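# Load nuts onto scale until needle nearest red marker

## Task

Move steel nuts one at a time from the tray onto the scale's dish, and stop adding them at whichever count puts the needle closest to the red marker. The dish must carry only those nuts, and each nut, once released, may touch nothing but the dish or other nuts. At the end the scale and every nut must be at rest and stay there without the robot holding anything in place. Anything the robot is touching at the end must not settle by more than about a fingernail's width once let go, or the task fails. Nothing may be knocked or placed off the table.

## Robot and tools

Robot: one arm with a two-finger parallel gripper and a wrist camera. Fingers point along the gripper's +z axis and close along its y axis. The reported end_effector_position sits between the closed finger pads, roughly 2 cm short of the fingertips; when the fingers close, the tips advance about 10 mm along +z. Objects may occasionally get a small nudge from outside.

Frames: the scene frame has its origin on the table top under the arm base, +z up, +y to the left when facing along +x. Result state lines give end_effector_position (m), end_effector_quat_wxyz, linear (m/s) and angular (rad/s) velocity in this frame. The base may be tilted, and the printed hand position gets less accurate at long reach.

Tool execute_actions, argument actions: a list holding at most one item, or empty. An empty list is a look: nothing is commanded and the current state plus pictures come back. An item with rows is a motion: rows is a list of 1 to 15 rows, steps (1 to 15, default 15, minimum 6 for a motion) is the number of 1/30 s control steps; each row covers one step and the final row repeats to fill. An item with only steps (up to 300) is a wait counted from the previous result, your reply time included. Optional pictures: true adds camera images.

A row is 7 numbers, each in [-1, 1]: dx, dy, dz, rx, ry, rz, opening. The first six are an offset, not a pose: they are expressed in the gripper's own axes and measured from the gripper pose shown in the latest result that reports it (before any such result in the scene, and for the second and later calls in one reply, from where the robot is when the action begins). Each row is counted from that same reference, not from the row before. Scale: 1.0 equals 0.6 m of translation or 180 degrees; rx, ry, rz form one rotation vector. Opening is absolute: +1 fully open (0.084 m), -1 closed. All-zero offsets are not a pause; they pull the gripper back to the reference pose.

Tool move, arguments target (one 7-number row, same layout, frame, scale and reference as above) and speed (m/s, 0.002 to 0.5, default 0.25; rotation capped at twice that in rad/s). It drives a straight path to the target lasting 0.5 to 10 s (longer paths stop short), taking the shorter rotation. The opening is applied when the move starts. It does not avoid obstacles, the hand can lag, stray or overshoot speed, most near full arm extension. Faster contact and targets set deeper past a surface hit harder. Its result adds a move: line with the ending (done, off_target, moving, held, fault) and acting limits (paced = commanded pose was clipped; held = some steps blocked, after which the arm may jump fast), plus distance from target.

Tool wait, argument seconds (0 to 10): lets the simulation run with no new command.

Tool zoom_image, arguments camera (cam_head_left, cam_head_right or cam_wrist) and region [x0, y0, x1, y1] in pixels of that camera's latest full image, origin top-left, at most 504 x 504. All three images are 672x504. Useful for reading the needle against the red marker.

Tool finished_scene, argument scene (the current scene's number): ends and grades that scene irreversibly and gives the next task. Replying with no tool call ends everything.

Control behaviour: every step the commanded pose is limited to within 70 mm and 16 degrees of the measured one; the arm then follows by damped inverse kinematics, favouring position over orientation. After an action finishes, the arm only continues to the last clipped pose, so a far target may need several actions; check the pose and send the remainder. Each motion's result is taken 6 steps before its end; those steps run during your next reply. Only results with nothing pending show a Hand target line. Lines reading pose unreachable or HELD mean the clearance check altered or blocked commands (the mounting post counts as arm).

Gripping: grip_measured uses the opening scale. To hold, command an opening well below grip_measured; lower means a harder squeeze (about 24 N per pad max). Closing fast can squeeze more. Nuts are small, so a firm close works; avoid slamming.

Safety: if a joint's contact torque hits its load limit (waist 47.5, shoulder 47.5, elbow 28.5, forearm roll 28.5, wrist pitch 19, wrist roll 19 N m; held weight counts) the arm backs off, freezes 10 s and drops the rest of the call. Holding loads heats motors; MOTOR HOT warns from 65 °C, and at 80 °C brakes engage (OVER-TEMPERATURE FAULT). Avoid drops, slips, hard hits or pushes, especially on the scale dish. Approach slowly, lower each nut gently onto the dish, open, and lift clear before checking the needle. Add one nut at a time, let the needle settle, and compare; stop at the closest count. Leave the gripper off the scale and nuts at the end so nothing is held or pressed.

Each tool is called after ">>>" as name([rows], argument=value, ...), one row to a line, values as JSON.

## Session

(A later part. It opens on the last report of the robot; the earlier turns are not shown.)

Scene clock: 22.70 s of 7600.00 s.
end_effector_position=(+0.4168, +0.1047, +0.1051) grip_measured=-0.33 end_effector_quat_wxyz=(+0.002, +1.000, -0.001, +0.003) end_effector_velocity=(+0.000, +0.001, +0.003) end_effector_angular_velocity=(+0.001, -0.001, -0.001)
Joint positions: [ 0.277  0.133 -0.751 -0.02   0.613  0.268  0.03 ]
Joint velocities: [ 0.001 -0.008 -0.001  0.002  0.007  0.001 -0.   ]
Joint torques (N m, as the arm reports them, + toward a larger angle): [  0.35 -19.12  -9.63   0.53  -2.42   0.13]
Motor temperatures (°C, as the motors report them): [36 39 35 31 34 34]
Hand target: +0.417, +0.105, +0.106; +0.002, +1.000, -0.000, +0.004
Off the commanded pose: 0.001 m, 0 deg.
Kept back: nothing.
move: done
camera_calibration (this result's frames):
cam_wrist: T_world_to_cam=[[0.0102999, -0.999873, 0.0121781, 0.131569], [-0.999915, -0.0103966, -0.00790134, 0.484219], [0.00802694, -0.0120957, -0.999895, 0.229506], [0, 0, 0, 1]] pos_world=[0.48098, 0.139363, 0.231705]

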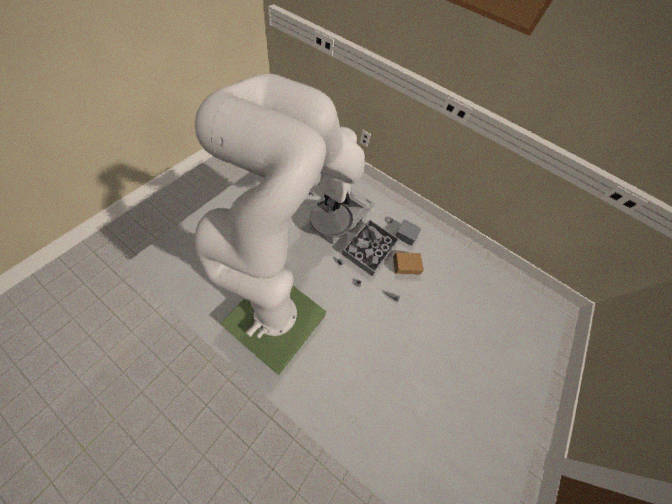

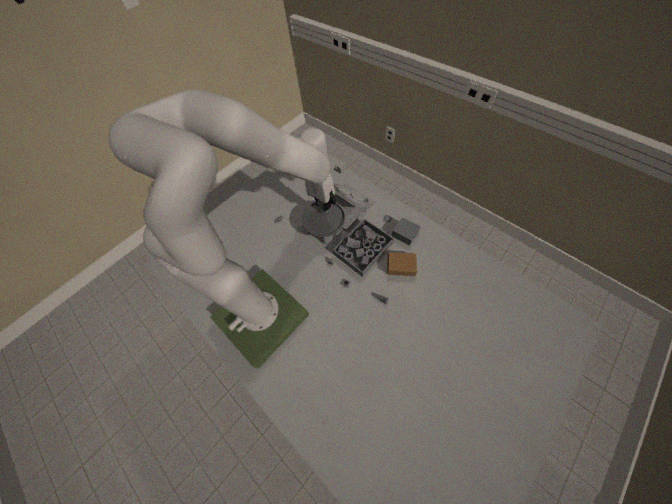

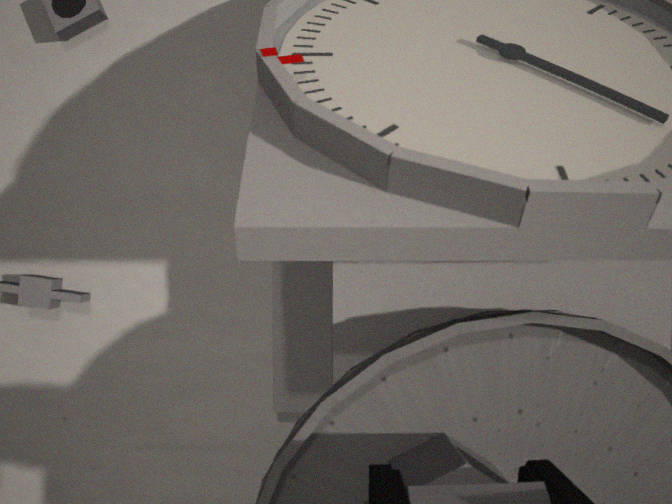

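>>> move(target=[0, 0, 0, 0, 0, 0, -0.1], speed=0.03)

Scene clock: 23.63 s of 7600.00 s.
end_effector_position=(+0.4168, +0.1047, +0.1051) grip_measured=-0.11 end_effector_quat_wxyz=(+0.002, +1.000, -0.001, +0.003) end_effector_velocity=(-0.001, -0.000, -0.000) end_effector_angular_velocity=(-0.000, +0.003, -0.002)
Joint positions: [ 0.277  0.133 -0.751 -0.02   0.613  0.268  0.039]
Joint velocities: [-0.001 -0.001  0.001  0.001  0.002  0.     0.   ]
Joint torques (N m, as the arm reports them, + toward a larger angle): [  1.1  -20.07  -9.56   0.43  -2.02   0.03]
Motor temperatures (°C, as the motors report them): [36 39 35 31 34 34]
Hand target: +0.417, +0.105, +0.105; +0.002, +1.000, -0.001, +0.003
Off the commanded pose: 0.000 m, 0 deg.
Kept back: nothing.
move: done
camera_calibration (this result's frames):
cam_wrist: T_world_to_cam=[[0.0102908, -0.999873, 0.0121774, 0.13157], [-0.999915, -0.0103875, -0.00790726, 0.484223], [0.00803275, -0.012095, -0.999895, 0.229506], [0, 0, 0, 1]] pos_world=[0.480985, 0.139359, 0.231708]

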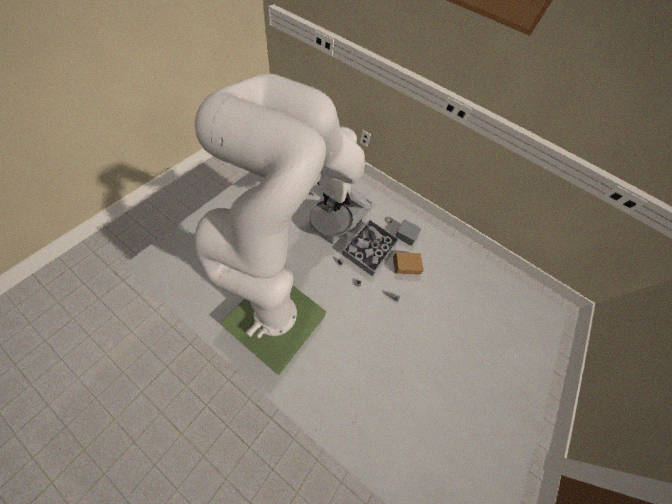

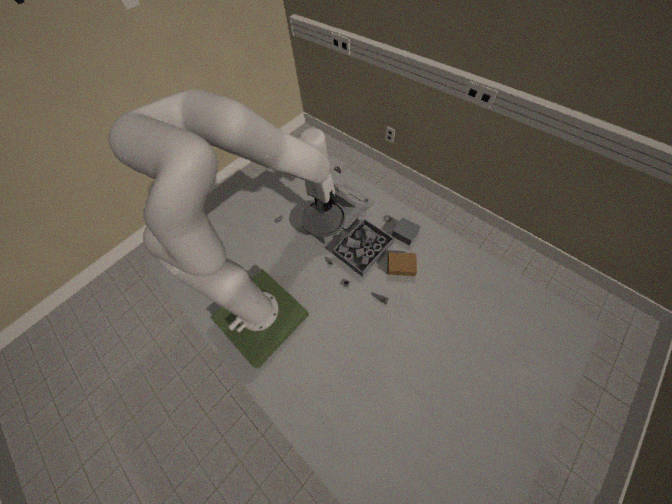

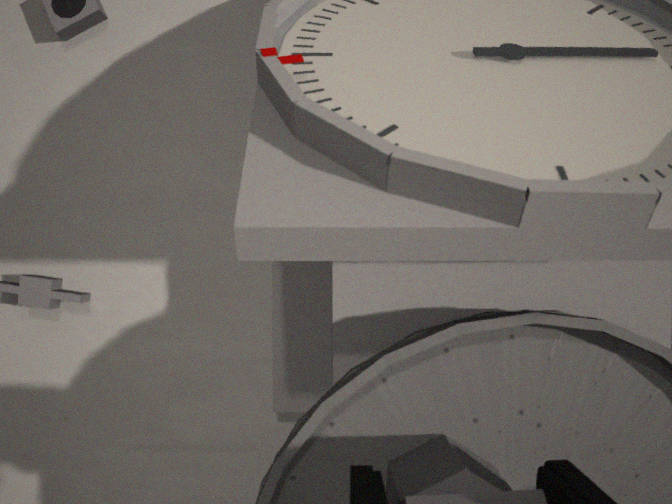

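>>> move(target=[0, 0.03, -0.2, 0, 0, 0, 0.1], speed=0.2)

Scene clock: 25.00 s of 7600.00 s.
end_effector_position=(+0.4157, +0.0868, +0.2244) grip_measured=+0.09 end_effector_quat_wxyz=(+0.002, +1.000, -0.001, +0.003) end_effector_velocity=(+0.002, +0.001, +0.004) end_effector_angular_velocity=(+0.003, -0.004, -0.001)
Joint positions: [ 0.24  -0.115 -0.859 -0.014  0.968  0.223  0.048]
Joint velocities: [ 0.    -0.003 -0.007  0.002  0.006 -0.     0.   ]
Joint torques (N m, as the arm reports them, + toward a larger angle): [  0.89 -17.81 -11.2    0.31  -2.1   -0.02]
Motor temperatures (°C, as the motors report them): [36 39 35 31 34 34]
Hand target: +0.416, +0.087, +0.225; +0.002, +1.000, -0.001, +0.003
Off the commanded pose: 0.001 m, 0 deg.
Kept back: nothing.
move: done
camera_calibration (this result's frames):
cam_wrist: T_world_to_cam=[[0.00980908, -0.99987, 0.012803, 0.112369], [-0.999927, -0.0098979, -0.00689275, 0.483614], [0.00701858, -0.0127345, -0.999894, 0.349047], [0, 0, 0, 1]] pos_world=[0.480027, 0.121586, 0.350905]

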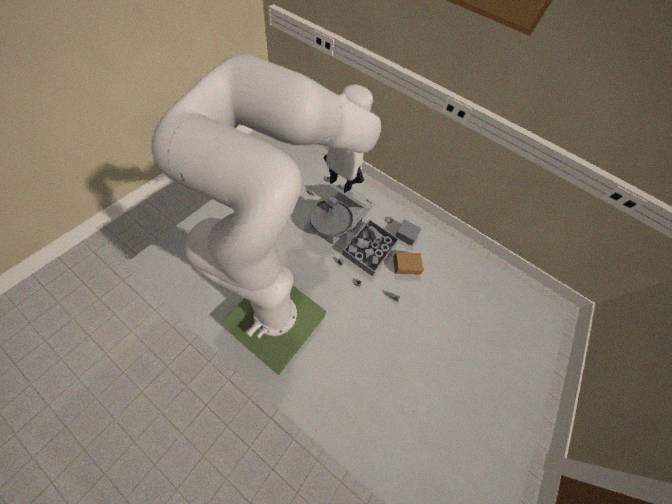

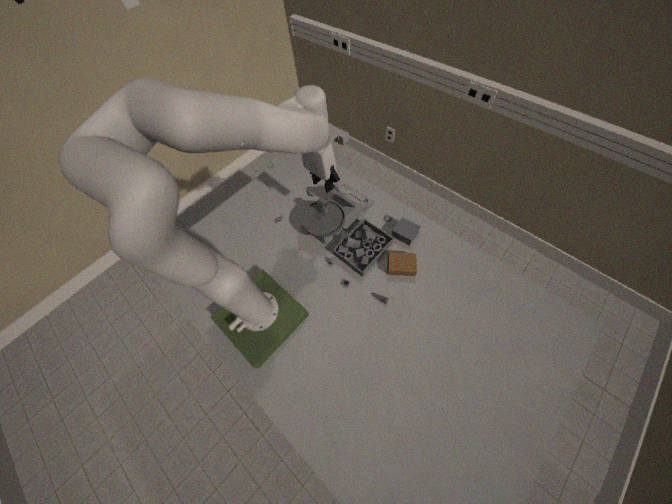

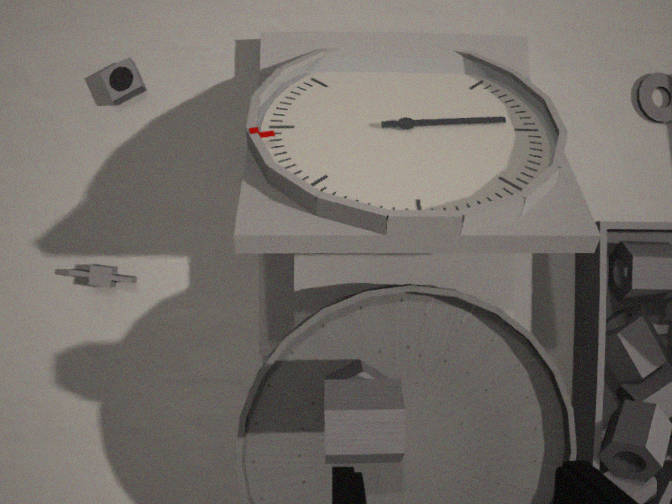

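>>> zoom_image(camera="cam_wrist", region=[235, 40, 575, 240])

Region (235, 40, 575, 240) of cam_wrist's 672x504 image, scaled by 1.482, with more detail than that image has; it fills the top 296 rows of this view, and the rest is white.

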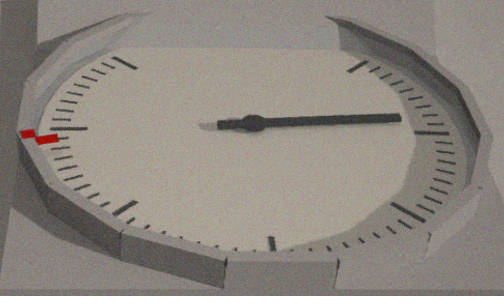

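>>> move(target=[0.040, 0.297, 0.215, 0, 0, 0.228, 0.15], speed=0.4)

Scene clock: 27.70 s of 7600.00 s.
end_effector_position=(+0.4396, -0.0909, +0.0964) grip_measured=+0.14 end_effector_quat_wxyz=(+0.000, +0.937, -0.351, +0.003) end_effector_velocity=(-0.001, -0.002, -0.003) end_effector_angular_velocity=(+0.001, +0.005, -0.007)
Joint positions: [-0.175  0.202 -0.818 -0.012  0.606  0.525  0.05 ]
Joint velocities: [-0.004  0.008 -0.002  0.    -0.001  0.002 -0.   ]
Joint torques (N m, as the arm reports them, + toward a larger angle): [  1.05 -21.76  -9.41   0.37  -2.06  -0.01]
Motor temperatures (°C, as the motors report them): [36 39 35 31 34 34]
Hand target: +0.439, -0.091, +0.096; +0.000, +0.936, -0.351, +0.003
Off the commanded pose: 0.001 m, 0 deg.
Kept back: nothing.
move: done
camera_calibration (this result's frames):
cam_wrist: T_world_to_cam=[[-0.648025, -0.761591, 0.00658251, 0.247495], [-0.761618, 0.647984, -0.00736971, 0.459924], [0.00134733, -0.00978911, -0.999951, 0.221428], [0, 0, 0, 1]] pos_world=[0.510371, -0.107366, 0.223178]

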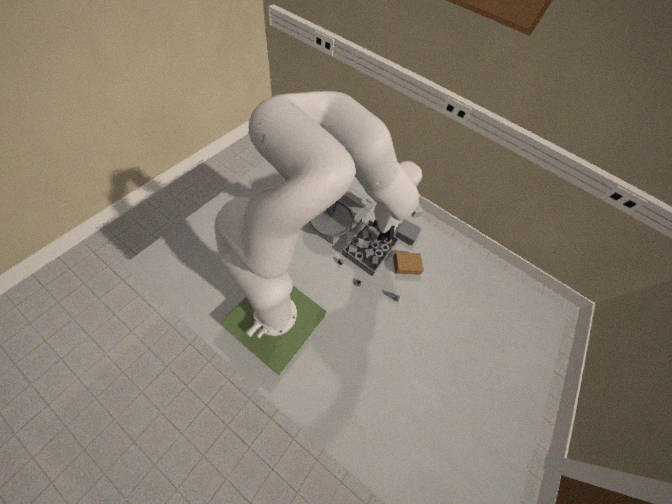

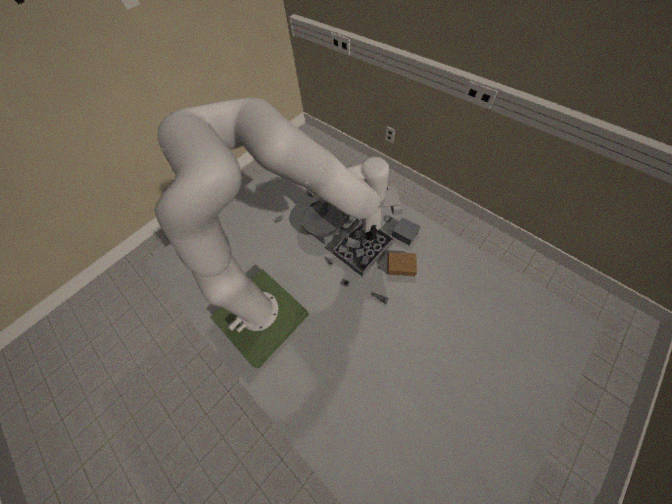

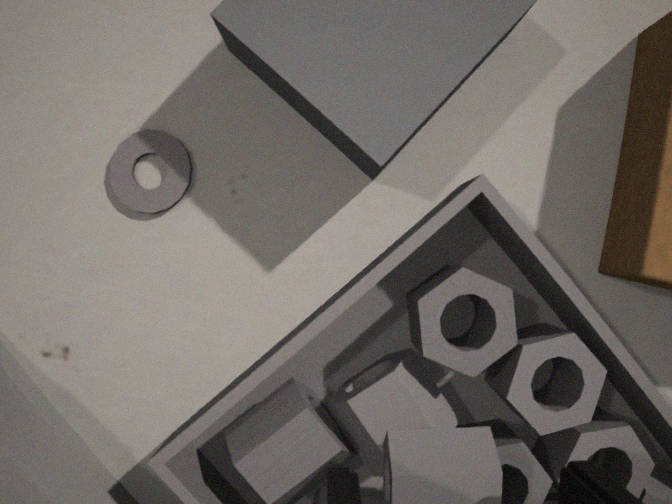

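>>> move(target=[0, 0, 0.066, 0, 0, 0, 0.15], speed=0.1)

>>> move(target=[0, 0, 0, 0, 0, 0, -0.6], speed=0.1)

Scene clock: 28.87 s of 7600.00 s.
end_effector_position=(+0.4401, -0.0909, +0.0573) grip_measured=+0.14 end_effector_quat_wxyz=(+0.000, +0.937, -0.351, +0.003) end_effector_velocity=(-0.001, +0.000, -0.003) end_effector_angular_velocity=(+0.000, +0.004, +0.001)
Joint positions: [-0.176  0.305 -0.814 -0.013  0.499  0.526  0.05 ]
Joint velocities: [-0.     0.007  0.001 -0.001 -0.004 -0.001 -0.   ]
Joint torques (N m, as the arm reports them, + toward a larger angle): [  1.   -22.45  -8.87   0.4   -2.06  -0.03]
Motor temperatures (°C, as the motors report them): [36 39 35 31 34 34]
Hand target: +0.440, -0.091, +0.057; +0.000, +0.937, -0.351, +0.003
Off the commanded pose: 0.001 m, 0 deg.
Kept back: nothing.
move: done
camera_calibration (this result's frames):
cam_wrist: T_world_to_cam=[[-0.647936, -0.761671, 0.00609397, 0.248006], [-0.761692, 0.647891, -0.00784227, 0.460083], [0.002025, -0.00972302, -0.999951, 0.182001], [0, 0, 0, 1]] pos_world=[0.510765, -0.107415, 0.184089]

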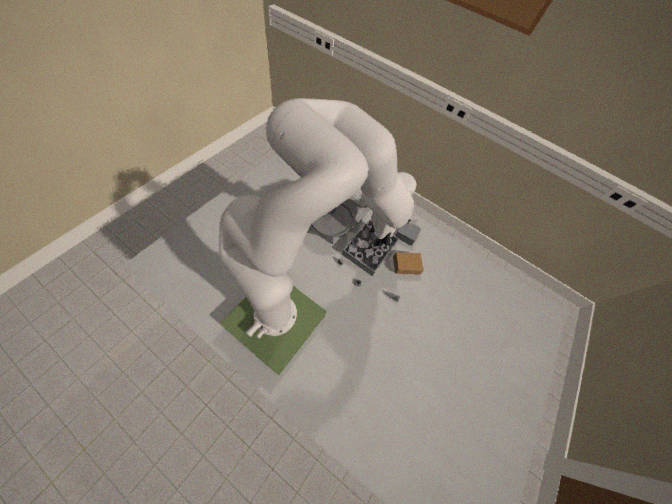

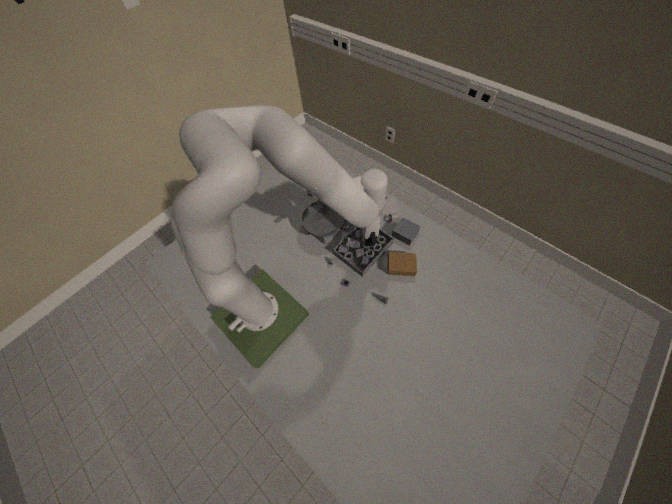

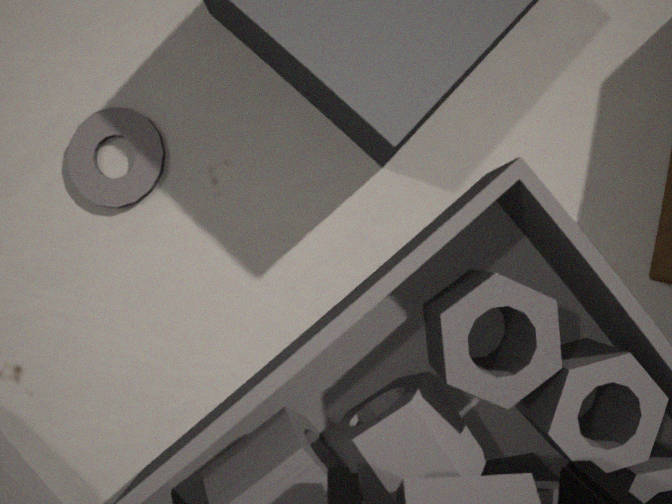

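Scene clock: 29.37 s of 7600.00 s.
end_effector_position=(+0.4401, -0.0910, +0.0573) grip_measured=-0.33 end_effector_quat_wxyz=(+0.000, +0.937, -0.351, +0.003) end_effector_velocity=(-0.000, -0.000, -0.000) end_effector_angular_velocity=(+0.000, +0.000, -0.000)
Joint positions: [-0.176  0.305 -0.814 -0.013  0.499  0.526  0.03 ]
Joint velocities: [-0.     0.001  0.     0.    -0.001  0.     0.   ]
Joint torques (N m, as the arm reports them, + toward a larger angle): [  0.67 -22.57  -8.91   0.26  -2.15   0.09]
Motor temperatures (°C, as the motors report them): [36 39 35 31 34 34]
Hand target: +0.440, -0.091, +0.057; +0.000, +0.937, -0.351, +0.003
Off the commanded pose: 0.000 m, 0 deg.
Kept back: nothing.
move: done
camera_calibration (this result's frames):
cam_wrist: T_world_to_cam=[[-0.64794, -0.761667, 0.00610528, 0.247999], [-0.761688, 0.647896, -0.00782481, 0.460075], [0.00200431, -0.00972034, -0.999951, 0.182002], [0, 0, 0, 1]] pos_world=[0.510758, -0.107419, 0.184079]

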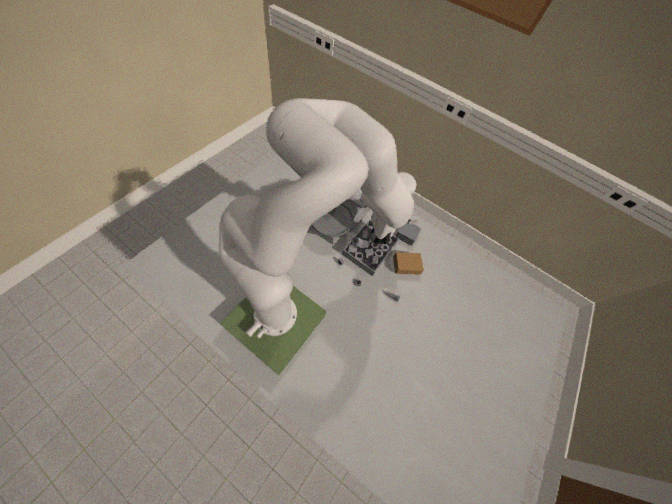

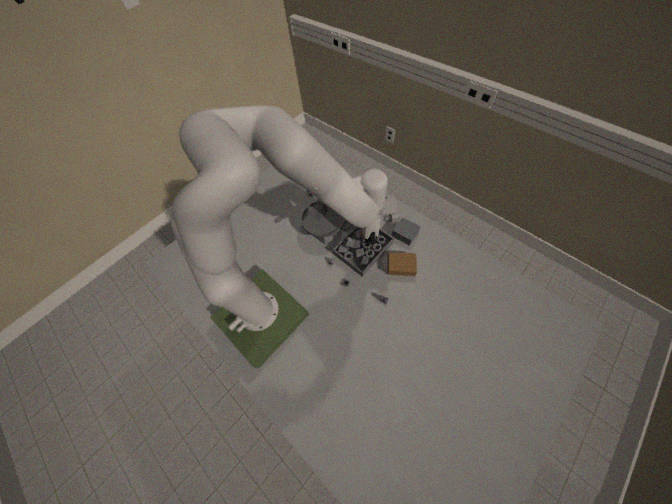

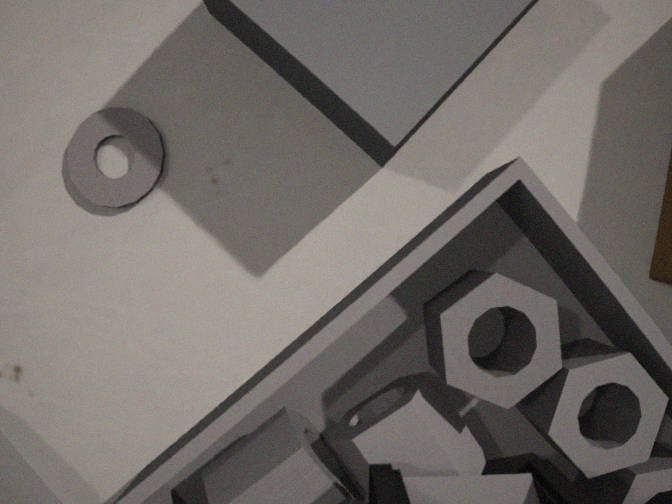

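>>> move(target=[0, 0, -0.083, 0, 0, 0, -0.6], speed=0.25)

>>> move(target=[-0.293, -0.1825, -0.058, 0, 0, -0.228, -0.6], speed=0.4)

>>> move(target=[0, 0, 0.088, 0, 0, 0, -0.6], speed=0.12)

Scene clock: 31.37 s of 7600.00 s.
end_effector_position=(+0.4394, -0.0909, +0.1065) grip_measured=-0.33 end_effector_quat_wxyz=(+0.000, +0.936, -0.351, +0.003) end_effector_velocity=(+0.001, +0.000, +0.002) end_effector_angular_velocity=(+0.000, -0.002, -0.000)
Joint positions: [-0.175  0.178 -0.821 -0.011  0.635  0.524  0.03 ]
Joint velocities: [ 0.001 -0.005 -0.002  0.001  0.005  0.    -0.   ]
Joint torques (N m, as the arm reports them, + toward a larger angle): [  0.83 -21.37  -9.97   0.43  -2.14   0.11]
Motor temperatures (°C, as the motors report them): [36 39 35 31 34 34]
Hand target: +0.440, -0.091, +0.107; +0.000, +0.936, -0.351, +0.003
Off the commanded pose: 0.001 m, 0 deg.
Kept back: nothing.
move: done
camera_calibration (this result's frames):
cam_wrist: T_world_to_cam=[[-0.648059, -0.76156, 0.00673541, 0.247336], [-0.761589, 0.64802, -0.00719485, 0.459836], [0.00111463, -0.00979231, -0.999951, 0.231603], [0, 0, 0, 1]] pos_world=[0.510237, -0.107354, 0.233235]

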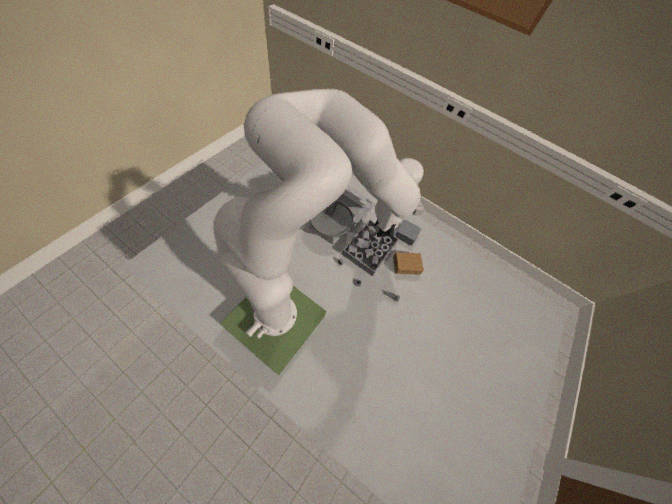

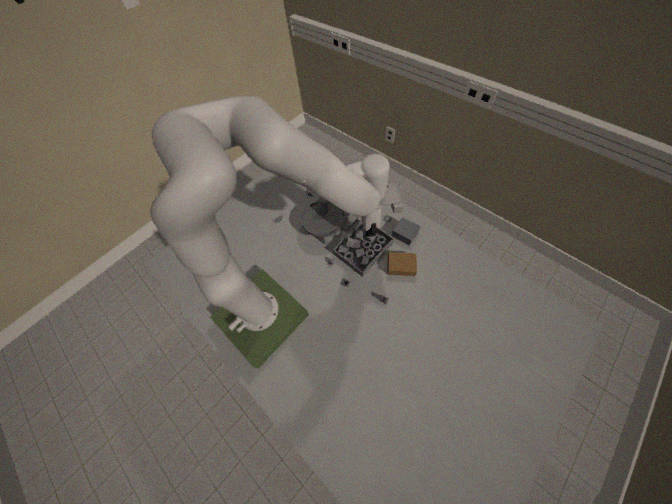

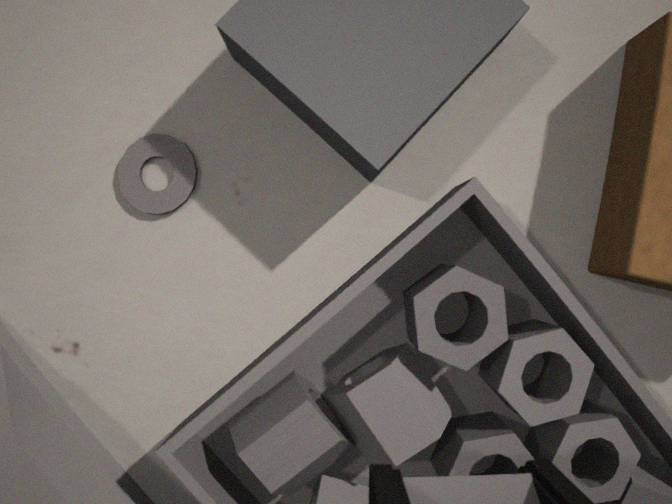

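Scene clock: 32.87 s of 7600.00 s.
end_effector_position=(+0.3794, +0.1066, +0.1403) grip_measured=-0.33 end_effector_quat_wxyz=(+0.002, +1.000, -0.001, +0.003) end_effector_velocity=(-0.001, +0.002, +0.000) end_effector_angular_velocity=(+0.000, +0.000, +0.005)
Joint positions: [ 0.306 -0.06  -0.643 -0.018  0.698  0.295  0.03 ]
Joint velocities: [ 0.005 -0.    -0.     0.     0.001 -0.001  0.   ]
Joint torques (N m, as the arm reports them, + toward a larger angle): [  1.18 -17.62 -10.48   0.59  -2.09   0.  ]
Motor temperatures (°C, as the motors report them): [36 39 35 31 34 34]
Hand target: +0.379, +0.107, +0.140; +0.002, +1.000, -0.000, +0.003
Off the commanded pose: 0.001 m, 0 deg.
Kept back: nothing.
move: done
camera_calibration (this result's frames):
cam_wrist: T_world_to_cam=[[0.0101886, -0.999867, 0.0127412, 0.133373], [-0.999922, -0.0102801, -0.00714218, 0.447017], [0.00727221, -0.0126674, -0.999893, 0.265342], [0, 0, 0, 1]] pos_world=[0.443693, 0.141312, 0.266807]

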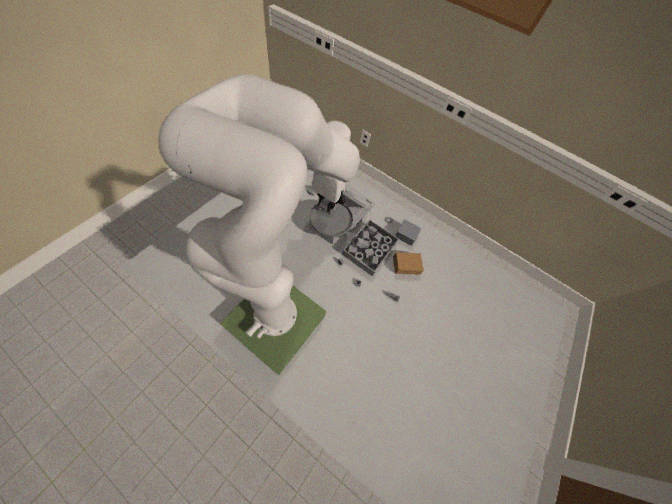

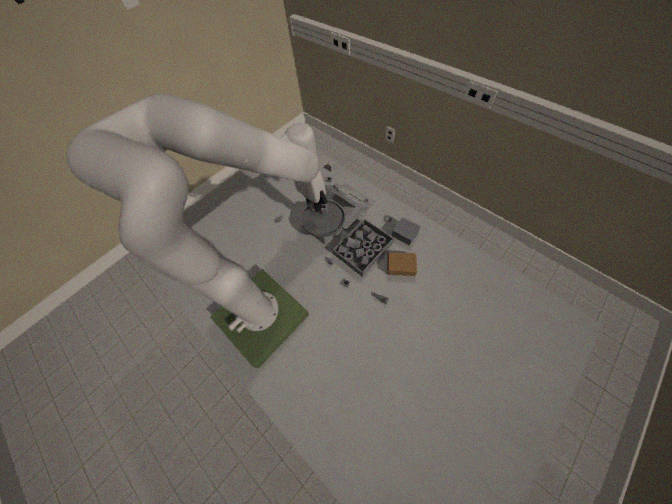

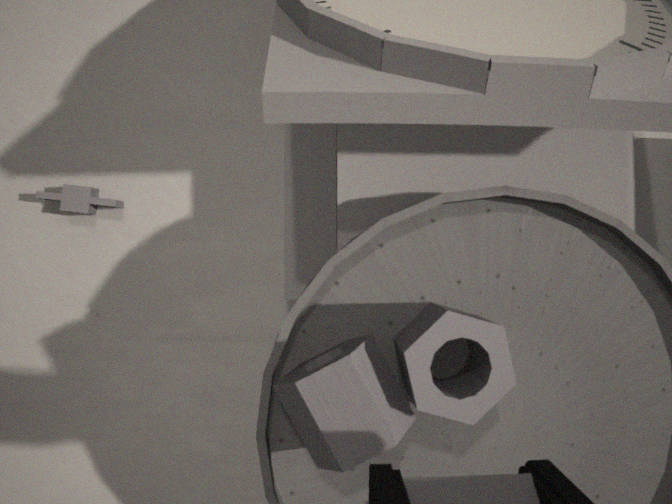

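Scene clock: 33.73 s of 7600.00 s.
end_effector_position=(+0.3854, +0.1076, +0.0988) grip_measured=-0.33 end_effector_quat_wxyz=(-0.001, +1.000, -0.001, +0.015) end_effector_velocity=(-0.001, +0.001, -0.001) end_effector_angular_velocity=(+0.007, -0.017, -0.003)
Joint positions: [ 0.303  0.054 -0.615 -0.023  0.532  0.298  0.03 ]
Joint velocities: [ 0.002 -0.009  0.02   0.002 -0.029  0.003  0.   ]
Joint torques (N m, as the arm reports them, + toward a larger angle): [ 4.2  15.44 -2.25  0.8  -9.23  0.57]
Motor temperatures (°C, as the motors report them): [36 39 35 31 34 34]
Hand target: +0.379, +0.106, +0.088; +0.002, +1.000, -0.001, +0.003
Off the commanded pose: 0.013 m, 1 deg.
Kept back: nothing.
move: off_target
camera_calibration (this result's frames):
cam_wrist: T_world_to_cam=[[0.00954334, -0.999936, 0.00605199, 0.135798], [-0.999469, -0.00972709, -0.0310956, 0.454805], [0.0311525, -0.00575202, -0.999498, 0.213817], [0, 0, 0, 1]] pos_world=[0.446607, 0.141443, 0.227031]

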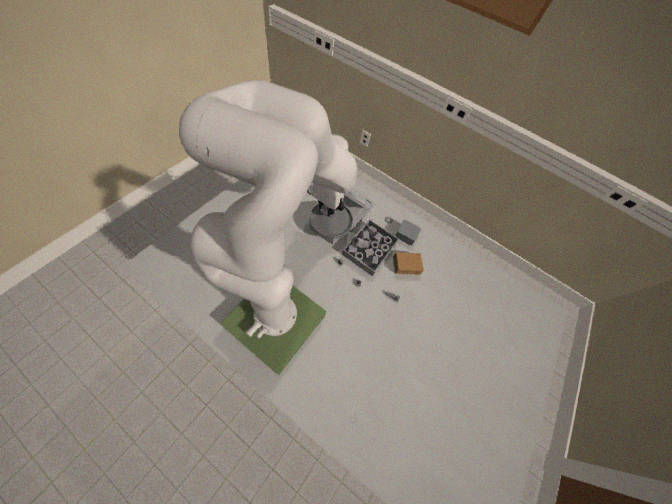

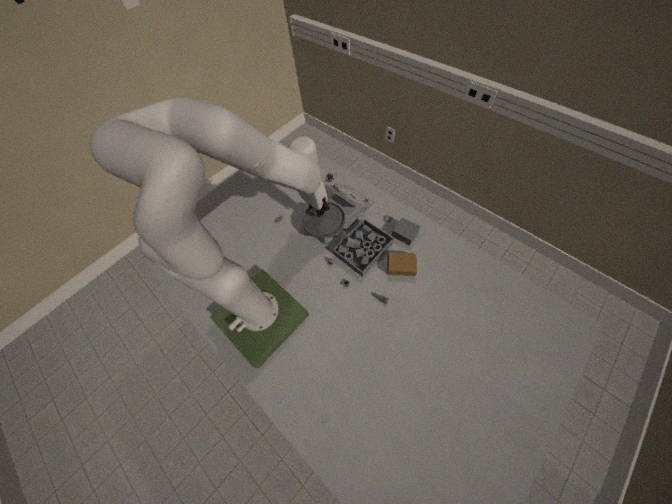

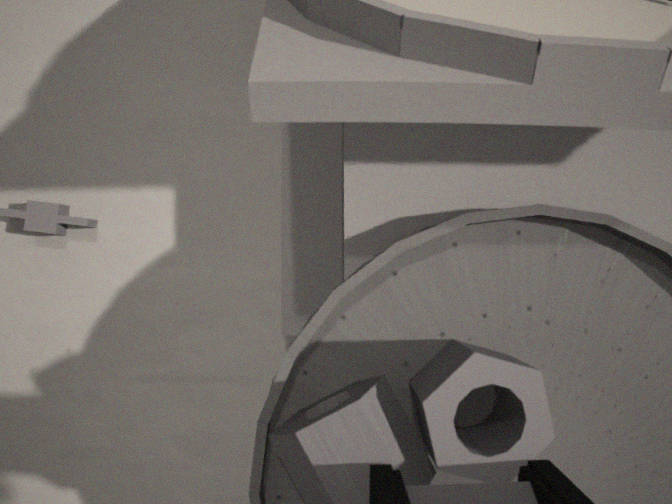

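Pressing on the knocked nut; back off immediately.

>>> move(target=[-0.01, 0, -0.06, 0, 0.008, 0, -0.6], speed=0.1)

Scene clock: 34.87 s of 7600.00 s.
end_effector_position=(+0.3781, +0.1074, +0.1340) grip_measured=-0.33 end_effector_quat_wxyz=(-0.001, +1.000, -0.001, +0.027) end_effector_velocity=(+0.001, -0.000, +0.002) end_effector_angular_velocity=(+0.001, -0.003, -0.002)
Joint positions: [ 0.311 -0.075 -0.588 -0.033  0.612  0.314  0.03 ]
Joint velocities: [-0.001 -0.006 -0.001  0.001  0.003  0.001 -0.   ]
Joint torques (N m, as the arm reports them, + toward a larger angle): [  0.86 -17.47 -10.18   0.4   -2.31   0.05]
Motor temperatures (°C, as the motors report them): [36 39 35 31 34 34]
Hand target: +0.378, +0.107, +0.135; -0.001, +1.000, -0.001, +0.027
Off the commanded pose: 0.001 m, 0 deg.
Kept back: nothing.
move: done
camera_calibration (this result's frames):
cam_wrist: T_world_to_cam=[[0.00922558, -0.999934, 0.00682084, 0.135473], [-0.998423, -0.00958898, -0.0553182, 0.451464], [0.05538, -0.00629974, -0.998445, 0.240058], [0, 0, 0, 1]] pos_world=[0.436208, 0.141306, 0.263735]

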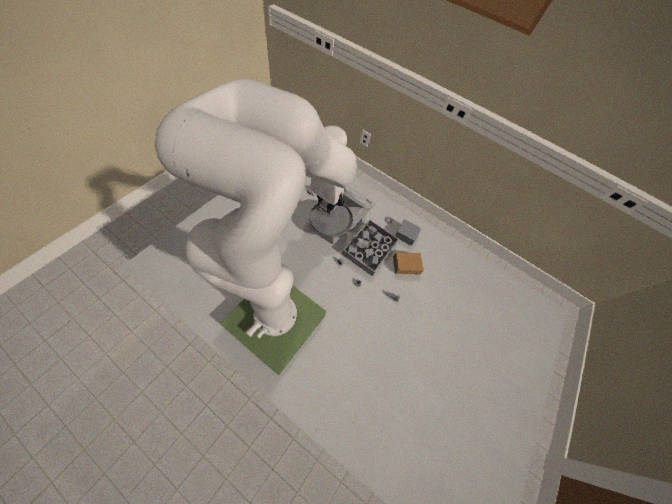

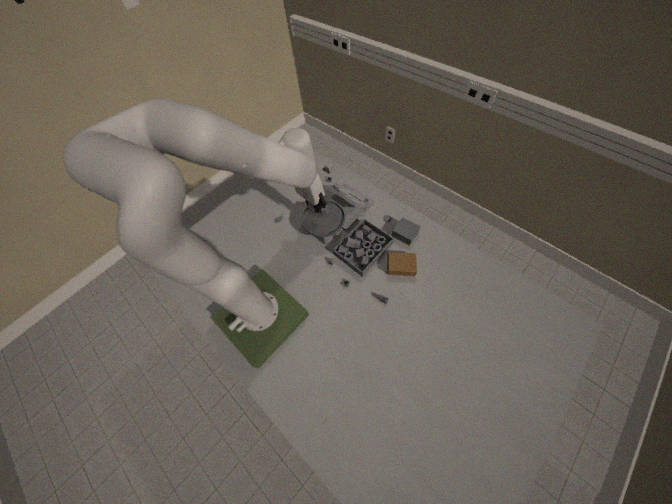

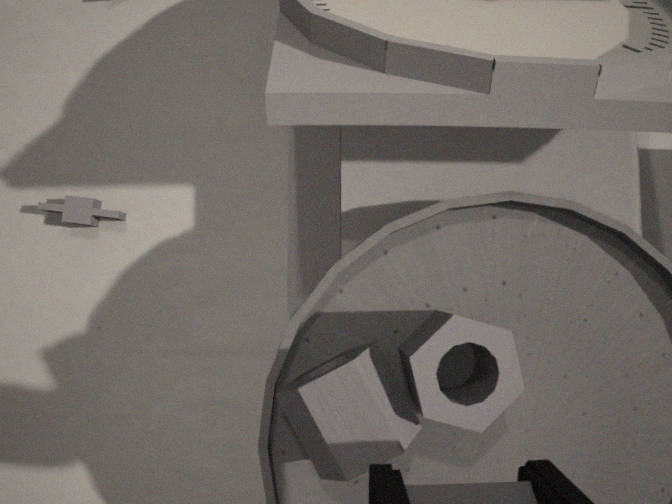

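>>> move(target=[-0.038, 0.015, 0.07, 0, -0.017, 0, -0.6], speed=0.08)

Scene clock: 36.47 s of 7600.00 s.
end_effector_position=(+0.3578, +0.0988, +0.0913) grip_measured=-0.33 end_effector_quat_wxyz=(-0.001, +1.000, -0.001, +0.001) end_effector_velocity=(-0.001, +0.000, -0.002) end_effector_angular_velocity=(+0.001, +0.001, +0.000)
Joint positions: [ 0.298  0.007 -0.534 -0.007  0.525  0.279  0.03 ]
Joint velocities: [ 0.     0.005  0.002  0.002 -0.006 -0.002  0.   ]
Joint torques (N m, as the arm reports them, + toward a larger angle): [  0.77 -17.65  -9.17   0.36  -2.08   0.03]
Motor temperatures (°C, as the motors report them): [36 39 35 31 34 34]
Hand target: +0.358, +0.099, +0.091; -0.001, +1.000, -0.001, +0.000
Off the commanded pose: 0.001 m, 0 deg.
Kept back: nothing.
move: done
camera_calibration (this result's frames):
cam_wrist: T_world_to_cam=[[0.00985697, -0.999935, 0.00571587, 0.127248], [-0.999948, -0.00987247, -0.00269087, 0.424539], [0.00274713, -0.00568905, -0.99998, 0.217359], [0, 0, 0, 1]] pos_world=[0.422665, 0.132667, 0.217769]

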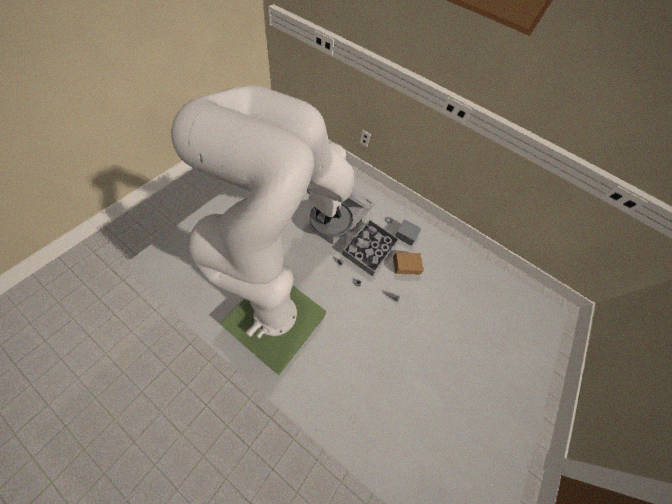

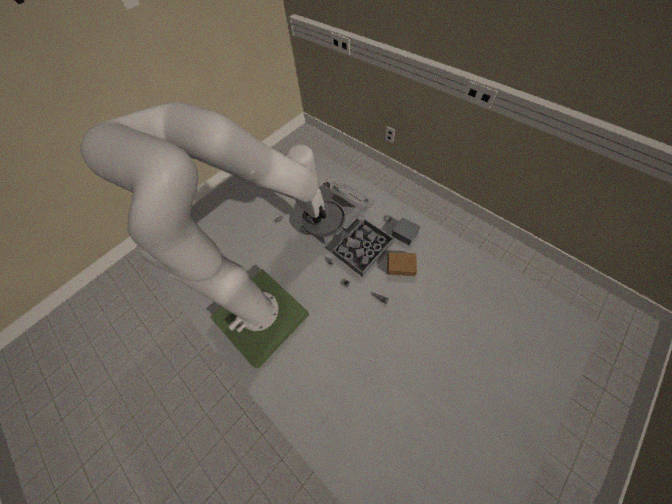

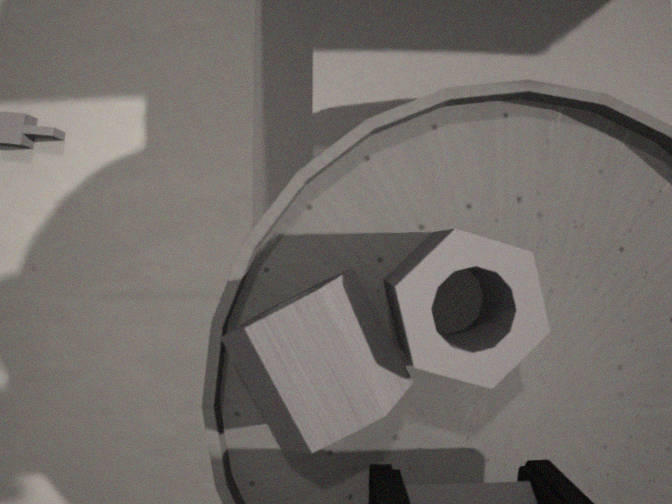

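>>> move(target=[0, 0, 0.017, 0, 0, 0, -0.6], speed=0.03)

Scene clock: 37.47 s of 7600.00 s.
end_effector_position=(+0.3578, +0.0989, +0.0814) grip_measured=-0.33 end_effector_quat_wxyz=(-0.001, +1.000, -0.001, +0.001) end_effector_velocity=(-0.000, -0.000, -0.003) end_effector_angular_velocity=(-0.000, +0.001, -0.000)
Joint positions: [ 0.298  0.038 -0.531 -0.008  0.491  0.28   0.03 ]
Joint velocities: [-0.001  0.008  0.001  0.    -0.008 -0.001  0.   ]
Joint torques (N m, as the arm reports them, + toward a larger angle): [  0.92 -15.22  -8.98   0.38  -3.32  -0.22]
Motor temperatures (°C, as the motors report them): [36 39 35 31 34 34]
Hand target: +0.358, +0.099, +0.081; -0.001, +1.000, -0.001, +0.001
Off the commanded pose: 0.000 m, 0 deg.
Kept back: nothing.
move: done
camera_calibration (this result's frames):
cam_wrist: T_world_to_cam=[[0.00987638, -0.999935, 0.00566092, 0.12734], [-0.999948, -0.00989155, -0.00265947, 0.424492], [0.00271529, -0.00563435, -0.99998, 0.207499], [0, 0, 0, 1]] pos_world=[0.422649, 0.1327, 0.207903]

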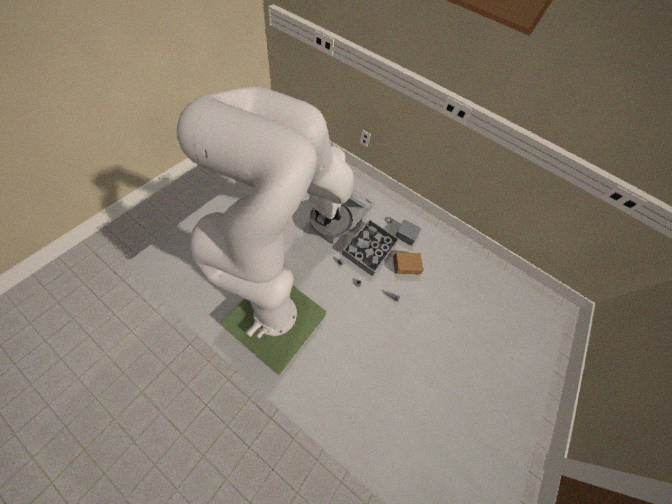

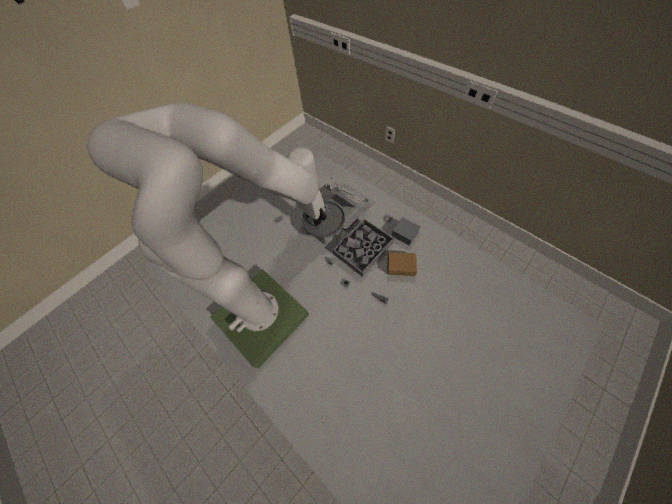

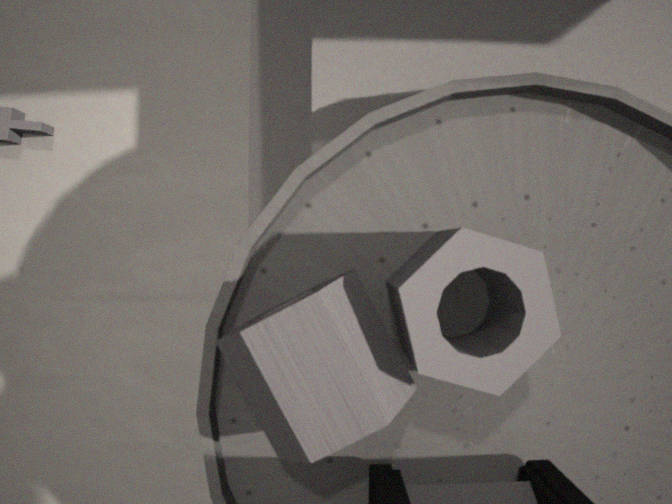

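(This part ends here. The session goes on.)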